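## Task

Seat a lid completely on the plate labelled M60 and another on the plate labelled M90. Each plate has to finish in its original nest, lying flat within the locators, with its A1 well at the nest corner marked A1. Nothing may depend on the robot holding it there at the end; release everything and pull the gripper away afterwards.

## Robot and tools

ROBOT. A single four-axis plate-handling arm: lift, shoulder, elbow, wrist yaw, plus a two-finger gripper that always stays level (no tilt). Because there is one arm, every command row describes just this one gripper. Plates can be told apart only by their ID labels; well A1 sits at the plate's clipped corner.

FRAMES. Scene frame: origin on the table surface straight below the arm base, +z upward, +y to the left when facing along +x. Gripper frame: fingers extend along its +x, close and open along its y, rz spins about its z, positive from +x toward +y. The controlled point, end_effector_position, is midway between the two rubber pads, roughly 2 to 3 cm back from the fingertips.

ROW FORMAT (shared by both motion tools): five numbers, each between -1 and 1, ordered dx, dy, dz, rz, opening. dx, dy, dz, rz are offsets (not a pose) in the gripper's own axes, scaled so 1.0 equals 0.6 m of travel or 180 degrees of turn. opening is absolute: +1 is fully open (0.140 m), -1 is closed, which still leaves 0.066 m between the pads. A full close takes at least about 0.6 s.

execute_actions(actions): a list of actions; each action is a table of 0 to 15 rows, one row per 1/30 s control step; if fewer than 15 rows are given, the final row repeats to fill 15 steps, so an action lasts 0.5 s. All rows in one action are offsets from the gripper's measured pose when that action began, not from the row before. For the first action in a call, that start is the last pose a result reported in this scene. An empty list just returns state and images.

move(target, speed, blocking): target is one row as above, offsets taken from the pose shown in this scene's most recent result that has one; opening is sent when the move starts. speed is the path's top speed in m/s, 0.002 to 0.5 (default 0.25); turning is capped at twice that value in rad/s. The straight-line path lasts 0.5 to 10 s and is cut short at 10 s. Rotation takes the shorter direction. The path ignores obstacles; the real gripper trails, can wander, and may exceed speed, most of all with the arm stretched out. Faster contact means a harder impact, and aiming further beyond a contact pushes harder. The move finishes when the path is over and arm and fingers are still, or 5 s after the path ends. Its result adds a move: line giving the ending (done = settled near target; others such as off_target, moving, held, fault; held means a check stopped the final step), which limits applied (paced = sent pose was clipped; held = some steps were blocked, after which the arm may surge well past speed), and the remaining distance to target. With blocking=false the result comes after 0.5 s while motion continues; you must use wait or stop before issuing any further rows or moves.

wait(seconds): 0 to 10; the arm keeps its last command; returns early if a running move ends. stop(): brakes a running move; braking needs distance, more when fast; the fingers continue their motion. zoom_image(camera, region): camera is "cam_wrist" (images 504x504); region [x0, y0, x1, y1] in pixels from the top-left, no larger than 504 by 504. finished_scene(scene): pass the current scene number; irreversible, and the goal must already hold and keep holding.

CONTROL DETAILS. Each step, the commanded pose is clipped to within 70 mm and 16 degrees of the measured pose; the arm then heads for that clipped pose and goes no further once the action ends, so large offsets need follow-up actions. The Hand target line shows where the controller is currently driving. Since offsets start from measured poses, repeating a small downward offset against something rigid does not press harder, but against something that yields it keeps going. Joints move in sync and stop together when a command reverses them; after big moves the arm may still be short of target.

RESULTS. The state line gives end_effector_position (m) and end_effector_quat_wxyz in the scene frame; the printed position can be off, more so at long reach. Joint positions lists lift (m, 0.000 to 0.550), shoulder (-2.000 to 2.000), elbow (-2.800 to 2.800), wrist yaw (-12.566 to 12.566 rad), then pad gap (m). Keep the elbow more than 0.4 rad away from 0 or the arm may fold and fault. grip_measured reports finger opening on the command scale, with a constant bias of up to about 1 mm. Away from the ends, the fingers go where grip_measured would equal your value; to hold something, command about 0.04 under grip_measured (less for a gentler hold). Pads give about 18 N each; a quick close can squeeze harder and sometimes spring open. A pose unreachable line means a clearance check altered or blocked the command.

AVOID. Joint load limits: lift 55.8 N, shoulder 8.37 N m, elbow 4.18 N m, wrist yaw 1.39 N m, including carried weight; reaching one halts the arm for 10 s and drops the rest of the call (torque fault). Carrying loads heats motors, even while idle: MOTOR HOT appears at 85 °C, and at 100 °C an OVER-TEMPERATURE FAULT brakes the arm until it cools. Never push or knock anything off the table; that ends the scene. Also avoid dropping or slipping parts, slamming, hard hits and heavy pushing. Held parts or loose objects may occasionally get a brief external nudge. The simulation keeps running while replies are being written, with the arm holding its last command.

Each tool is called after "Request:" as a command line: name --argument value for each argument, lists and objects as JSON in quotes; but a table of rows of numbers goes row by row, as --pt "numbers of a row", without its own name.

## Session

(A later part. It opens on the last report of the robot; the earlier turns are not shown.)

Request:
execute_actions --actions '[[[0,0,-0.0004,0,-0.33],[0,0,-0.0008,0,-0.36],[0,0,-0.0012,0,-0.39],[0,0,-0.0012,0,-0.41],[0,0,-0.0012,0,-0.43],[0,0,-0.0012,0,-0.445],[0,0,-0.0012,0,-0.455],[0,0,-0.0012,0,-0.465],[0,0,-0.0012,0,-0.47],[0,0,-0.0012,0,-0.475],[0,0,-0.0012,0,-0.48],[0,0,-0.0012,0,-0.485],[0,0,-0.0012,0,-0.49],[0,0,-0.0012,0,-0.495],[0,0,-0.0012,0,-0.50]],[[0,0,0,0,-0.505],[0,0,0,0,-0.51],[0,0,0,0,-0.515],[0,0,0,0,-0.52],[0,0,0,0,-0.525],[0,0,0,0,-0.53]]]'

Request:
move --target '[0, 0.0, 0.0552, 0, -0.53]' --speed 0.08

Scene clock: 56.07 s.
end_effector_position=(+0.5146, -0.4233, +0.0269) grip_measured=-0.49 end_effector_quat_wxyz=(+0.897, +0.000, +0.000, -0.441)
Joint positions: [ 0.022 -0.264  1.767 -2.417  0.085]
Hand target: +0.515, -0.423, +0.027; +0.897, +0.000, +0.000, -0.441
Off the commanded pose: 0.000 m, 0 deg.

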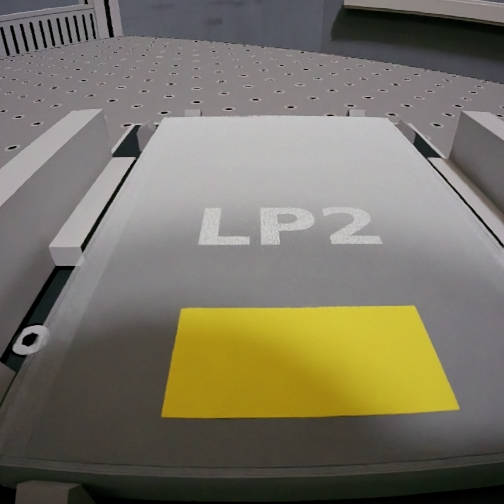

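Scene clock: 56.77 s.
end_effector_position=(+0.5146, -0.4233, +0.0600) grip_measured=-0.49 end_effector_quat_wxyz=(+0.897, +0.000, +0.000, -0.441)
Joint positions: [ 0.055 -0.264  1.767 -2.417  0.085]
Hand target: +0.515, -0.423, +0.060; +0.897, +0.000, +0.000, -0.441
Off the commanded pose: 0.000 m, 0 deg.
move: done

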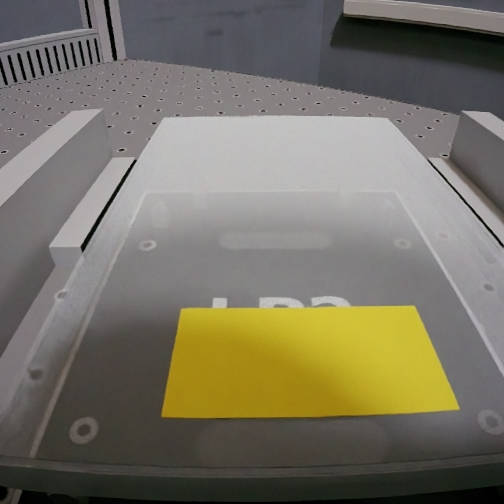

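Request:
move --target '[-0.1816, 0.5645, 0.0, 0.2154, -0.53]' --speed 0.3

Request:
zoom_image --camera "cam_wrist" --region '[0, 170, 252, 480]'

Request:
zoom_image --camera "cam_wrist" --region '[252, 170, 504, 480]'

Scene clock: 58.80 s.
end_effector_position=(+0.7163, -0.1299, +0.0600) grip_measured=-0.49 end_effector_quat_wxyz=(+0.993, +0.000, +0.000, -0.118)
Joint positions: [ 0.055  0.35   1.855 -2.441  0.085]
Hand target: +0.716, -0.130, +0.060; +0.993, +0.000, +0.000, -0.118
Off the commanded pose: 0.000 m, 0 deg.
move: done

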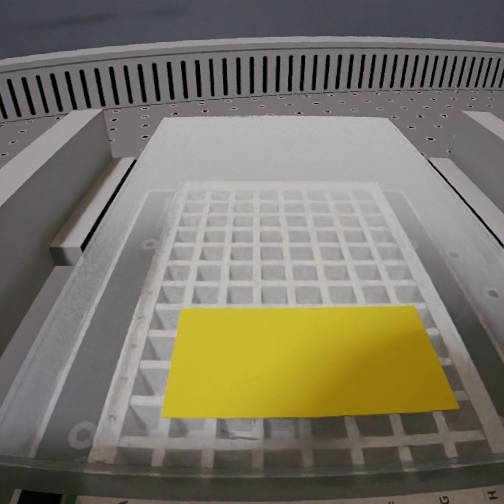

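Region (0, 170, 252, 480) of cam_wrist's 504x504 image, scaled by 1.626, with more detail than that image has; it fills the left 410 columns of this view, and the rest is white.

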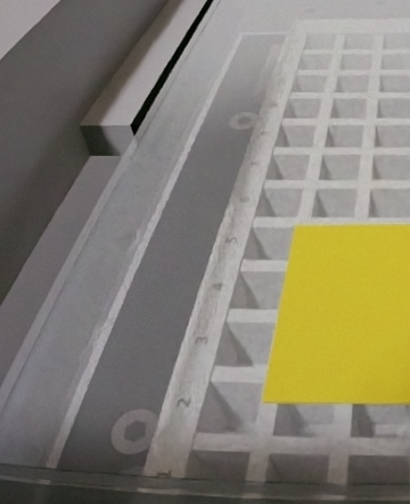

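Region (252, 170, 504, 480) of cam_wrist's 504x504 image, scaled by 1.626, with more detail than that image has; it fills the left 410 columns of this view, and the rest is white.

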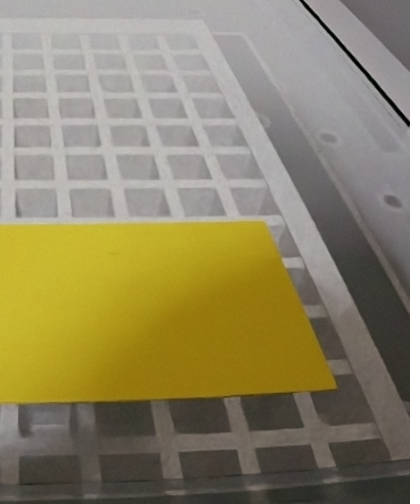

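Request:
move --target '[-0.0034, -0.0016, -0.0218, -0.0025, -0.53]' --speed 0.04

Request:
zoom_image --camera "cam_wrist" --region '[130, 105, 230, 205]'

Request:
zoom_image --camera "cam_wrist" --region '[330, 105, 430, 205]'

Request:
zoom_image --camera "cam_wrist" --region '[230, 105, 330, 205]'

Request:
zoom_image --camera "cam_wrist" --region '[200, 380, 504, 504]'

Request:
zoom_image --camera "cam_wrist" --region '[0, 330, 200, 504]'

Scene clock: 60.60 s.
end_effector_position=(+0.7141, -0.1304, +0.0469) grip_measured=-0.49 end_effector_quat_wxyz=(+0.993, +0.000, +0.000, -0.122)
Joint positions: [ 0.042  0.356  1.842 -2.442  0.085]
Hand target: +0.714, -0.130, +0.047; +0.993, +0.000, +0.000, -0.122
Off the commanded pose: 0.000 m, 0 deg.
move: done

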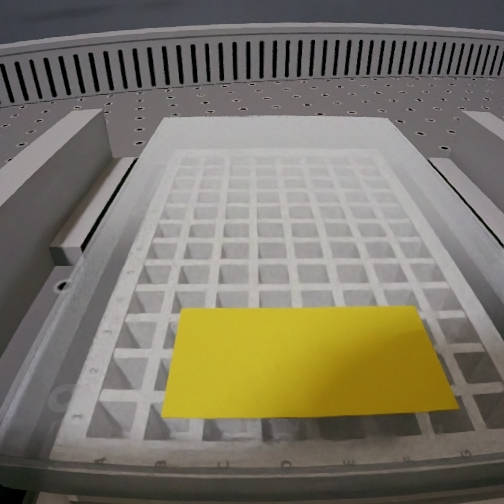

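Region (130, 105, 230, 205) of cam_wrist's 504x504 image, scaled by 5.040, with more detail than that image has.

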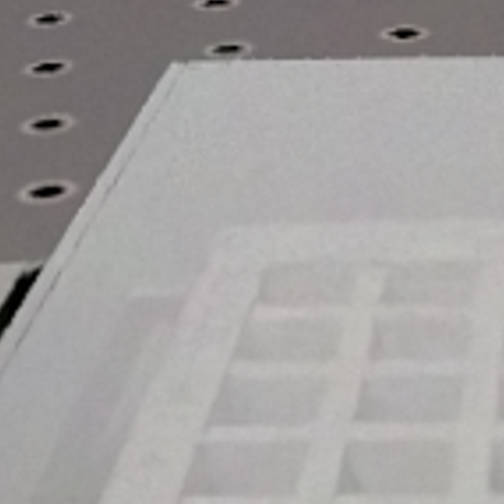

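Region (330, 105, 430, 205) of cam_wrist's 504x504 image, scaled by 5.040, with more detail than that image has.

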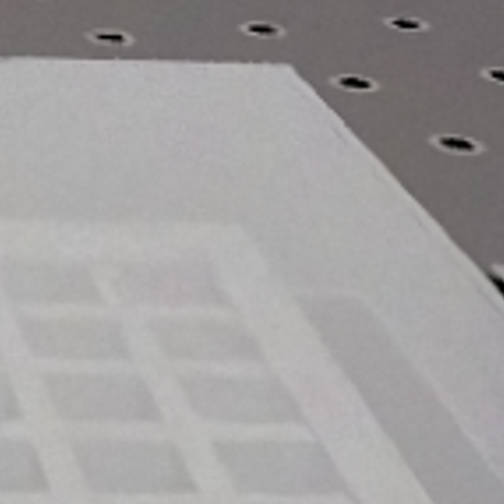

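Region (230, 105, 330, 205) of cam_wrist's 504x504 image, scaled by 5.040, with more detail than that image has.

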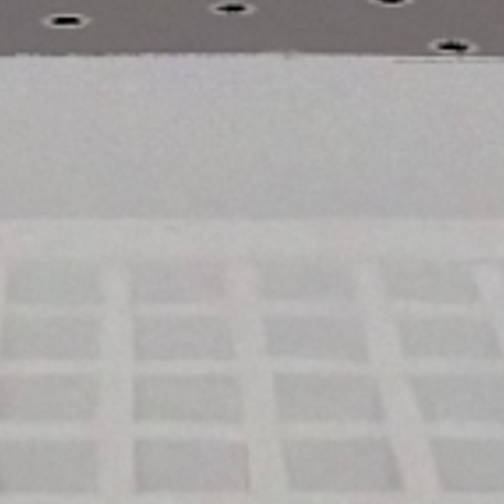

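Region (200, 380, 504, 504) of cam_wrist's 504x504 image, scaled by 1.658, with more detail than that image has; it fills the top 206 rows of this view, and the rest is white.

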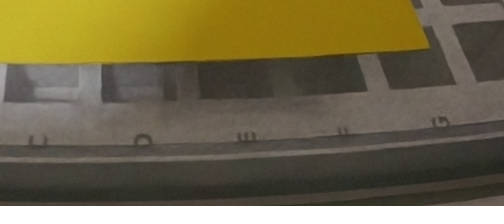

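Region (0, 330, 200, 504) of cam_wrist's 504x504 image, scaled by 2.520, with more detail than that image has; it fills the top 438 rows of this view, and the rest is white.

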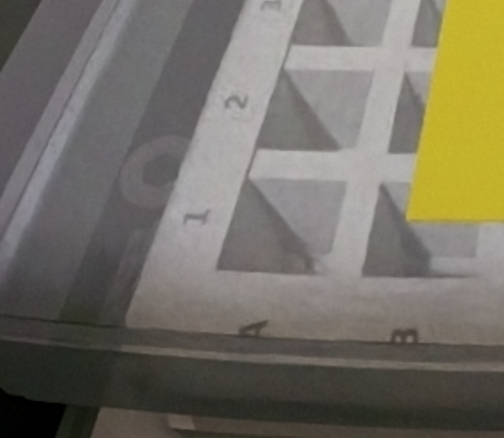

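Request:
execute_actions --actions '[[[-0.0004,-0.0002,-0.0003,0.0002,-0.53],[-0.0007,-0.0003,-0.0006,0.0004,-0.53],[-0.001,-0.0004,-0.001,0.0006,-0.53],[-0.001,-0.0004,-0.0015,0.0006,-0.53],[-0.001,-0.0004,-0.002,0.0006,-0.53],[-0.001,-0.0004,-0.0026,0.0006,-0.53],[-0.001,-0.0004,-0.0032,0.0006,-0.53],[-0.001,-0.0004,-0.0038,0.0006,-0.53],[-0.001,-0.0004,-0.0044,0.0006,-0.53],[-0.001,-0.0004,-0.005,0.0006,-0.53]]]'

Request:
move --target '[0.0, 0.0, -0.009, 0.0, -0.53]' --speed 0.012

Scene clock: 61.77 s.
end_effector_position=(+0.7135, -0.1306, +0.0438) grip_measured=-0.49 end_effector_quat_wxyz=(+0.993, +0.000, +0.000, -0.121)
Joint positions: [ 0.039  0.357  1.838 -2.437  0.085]
Hand target: +0.713, -0.130, +0.044; +0.993, +0.000, +0.000, -0.121
Off the commanded pose: 0.000 m, 0 deg.

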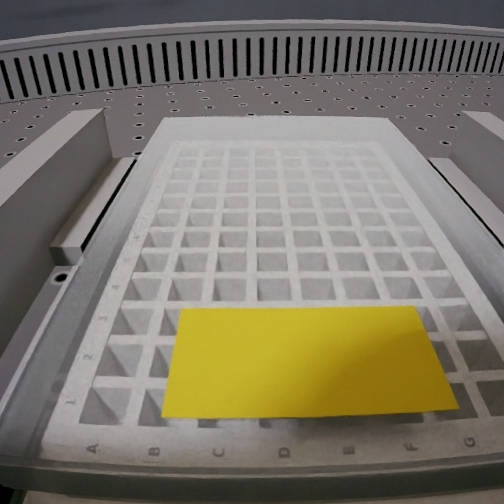

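Scene clock: 62.47 s.
end_effector_position=(+0.7135, -0.1306, +0.0384) grip_measured=-0.49 end_effector_quat_wxyz=(+0.993, +0.000, +0.000, -0.121)
Joint positions: [ 0.033  0.357  1.838 -2.437  0.085]
Hand target: +0.713, -0.131, +0.038; +0.993, +0.000, +0.000, -0.121
Off the commanded pose: 0.000 m, 0 deg.
move: done

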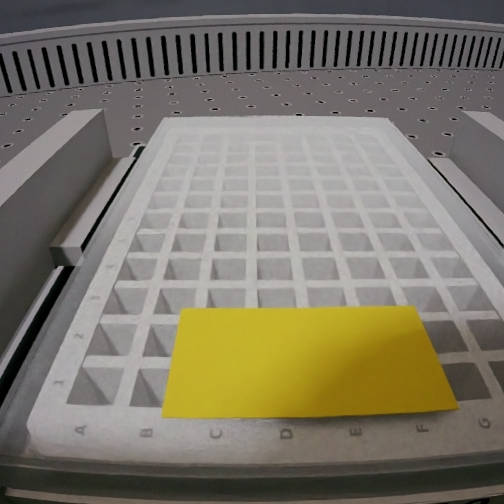

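Request:
move --target '[0.0, 0.0, -0.0045, 0.0, -0.53]' --speed 0.006

Scene clock: 63.30 s.
end_effector_position=(+0.7135, -0.1306, +0.0365) grip_measured=-0.49 end_effector_quat_wxyz=(+0.993, +0.000, +0.000, -0.121)
Joint positions: [ 0.031  0.357  1.838 -2.436  0.085]
Hand target: +0.713, -0.131, +0.036; +0.993, +0.000, +0.000, -0.121
Off the commanded pose: 0.001 m, 0 deg.
move: done

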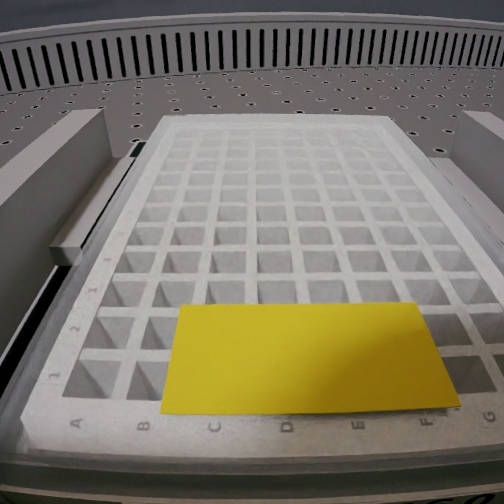

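Request:
execute_actions --actions '[[[0,0,0,0,-0.53],[0,0,0,0,-0.52],[0,0,0,0,-0.51],[0,0,0,0,-0.50],[0,0,0,0,-0.49],[0,0,0,0,-0.48],[0,0,0,0,-0.46],[0,0,0,0,-0.43],[0,0,0,0,-0.40],[0,0,0,0,-0.35],[0,0,0,0,-0.30],[0,0,0,0,-0.2]]]'

Request:
move --target '[-0.25, 0.0, 0.05, 0.0, 0.2]' --speed 0.25

Scene clock: 64.23 s.
end_effector_position=(+0.7135, -0.1306, +0.0365) grip_measured=-0.20 end_effector_quat_wxyz=(+0.993, +0.000, +0.000, -0.121)
Joint positions: [ 0.032  0.357  1.838 -2.436  0.096]
Hand target: +0.713, -0.131, +0.036; +0.993, +0.000, +0.000, -0.121
Off the commanded pose: 0.000 m, 0 deg.

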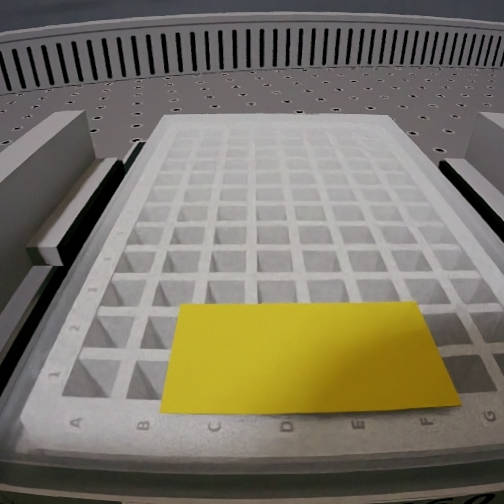

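Scene clock: 65.23 s.
end_effector_position=(+0.5678, -0.0946, +0.0666) grip_measured=+0.20 end_effector_quat_wxyz=(+0.993, +0.000, +0.000, -0.121)
Joint positions: [ 0.062  0.679  1.055 -1.976  0.11 ]
Hand target: +0.568, -0.095, +0.067; +0.993, +0.000, +0.000, -0.121
Off the commanded pose: 0.000 m, 0 deg.
move: done

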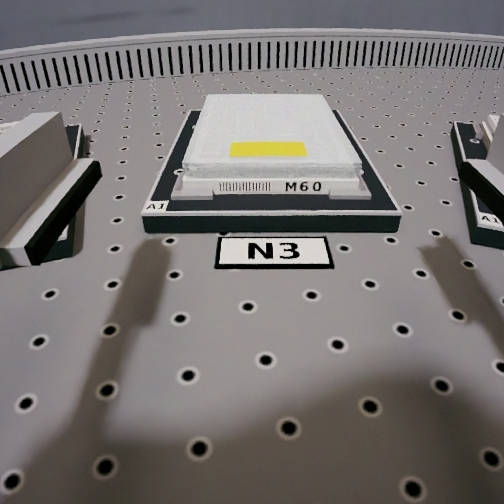

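Request:
zoom_image --camera "cam_wrist" --region '[140, 85, 400, 235]'

Region (140, 85, 400, 235) of cam_wrist's 504x504 image, scaled by 1.938, with more detail than that image has; it fills the top 291 rows of this view, and the rest is white.

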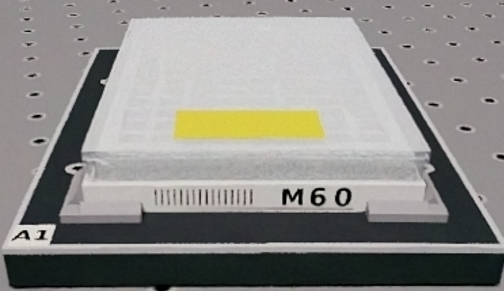

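Request:
move --target '[-0.172, 0.12, 0.45, 0.07, 1]' --speed 0.45

Scene clock: 67.00 s.
end_effector_position=(+0.4848, +0.0001, +0.3366) grip_measured=+1.00 end_effector_quat_wxyz=(+1.000, +0.000, +0.000, -0.011)
Joint positions: [ 0.332  1.04   0.648 -1.71   0.14 ]
Hand target: +0.485, +0.000, +0.337; +1.000, +0.000, +0.000, -0.011
Off the commanded pose: 0.000 m, 0 deg.
move: done; limits=paced

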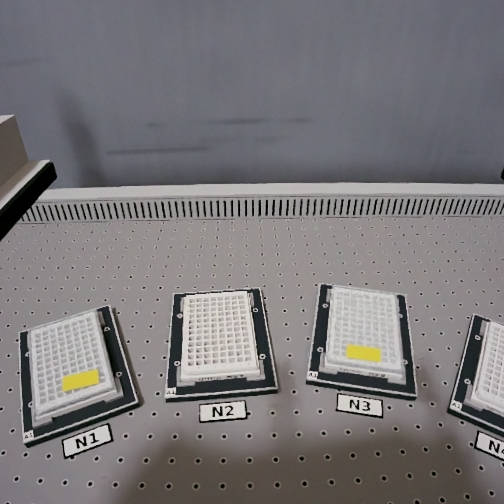

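Request:
zoom_image --camera "cam_wrist" --region '[0, 270, 290, 460]'

Request:
zoom_image --camera "cam_wrist" --region '[290, 270, 504, 460]'

Region (0, 270, 290, 460) of cam_wrist's 504x504 image, scaled by 1.738, with more detail than that image has; it fills the top 330 rows of this view, and the rest is white.

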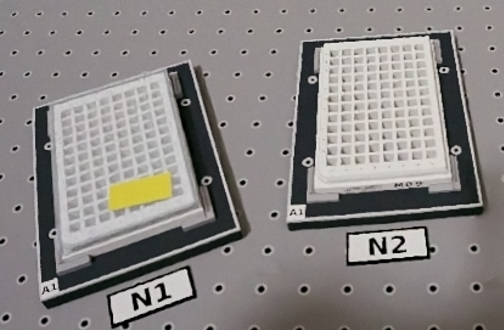

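Region (290, 270, 504, 460) of cam_wrist's 504x504 image, scaled by 2.355, with more detail than that image has; it fills the top 447 rows of this view, and the rest is white.

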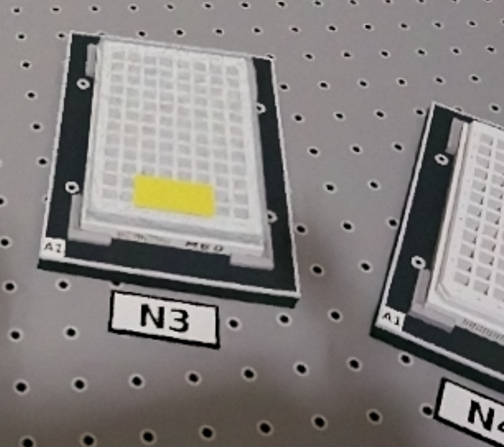

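Both lids look seated and all four plates are still in their nests. I never saw N1's label, so I identified it as M90 by elimination: the other three read M09, M60 and M06.

Request:
finished_scene --scene 1

The scene is finished: the task was done.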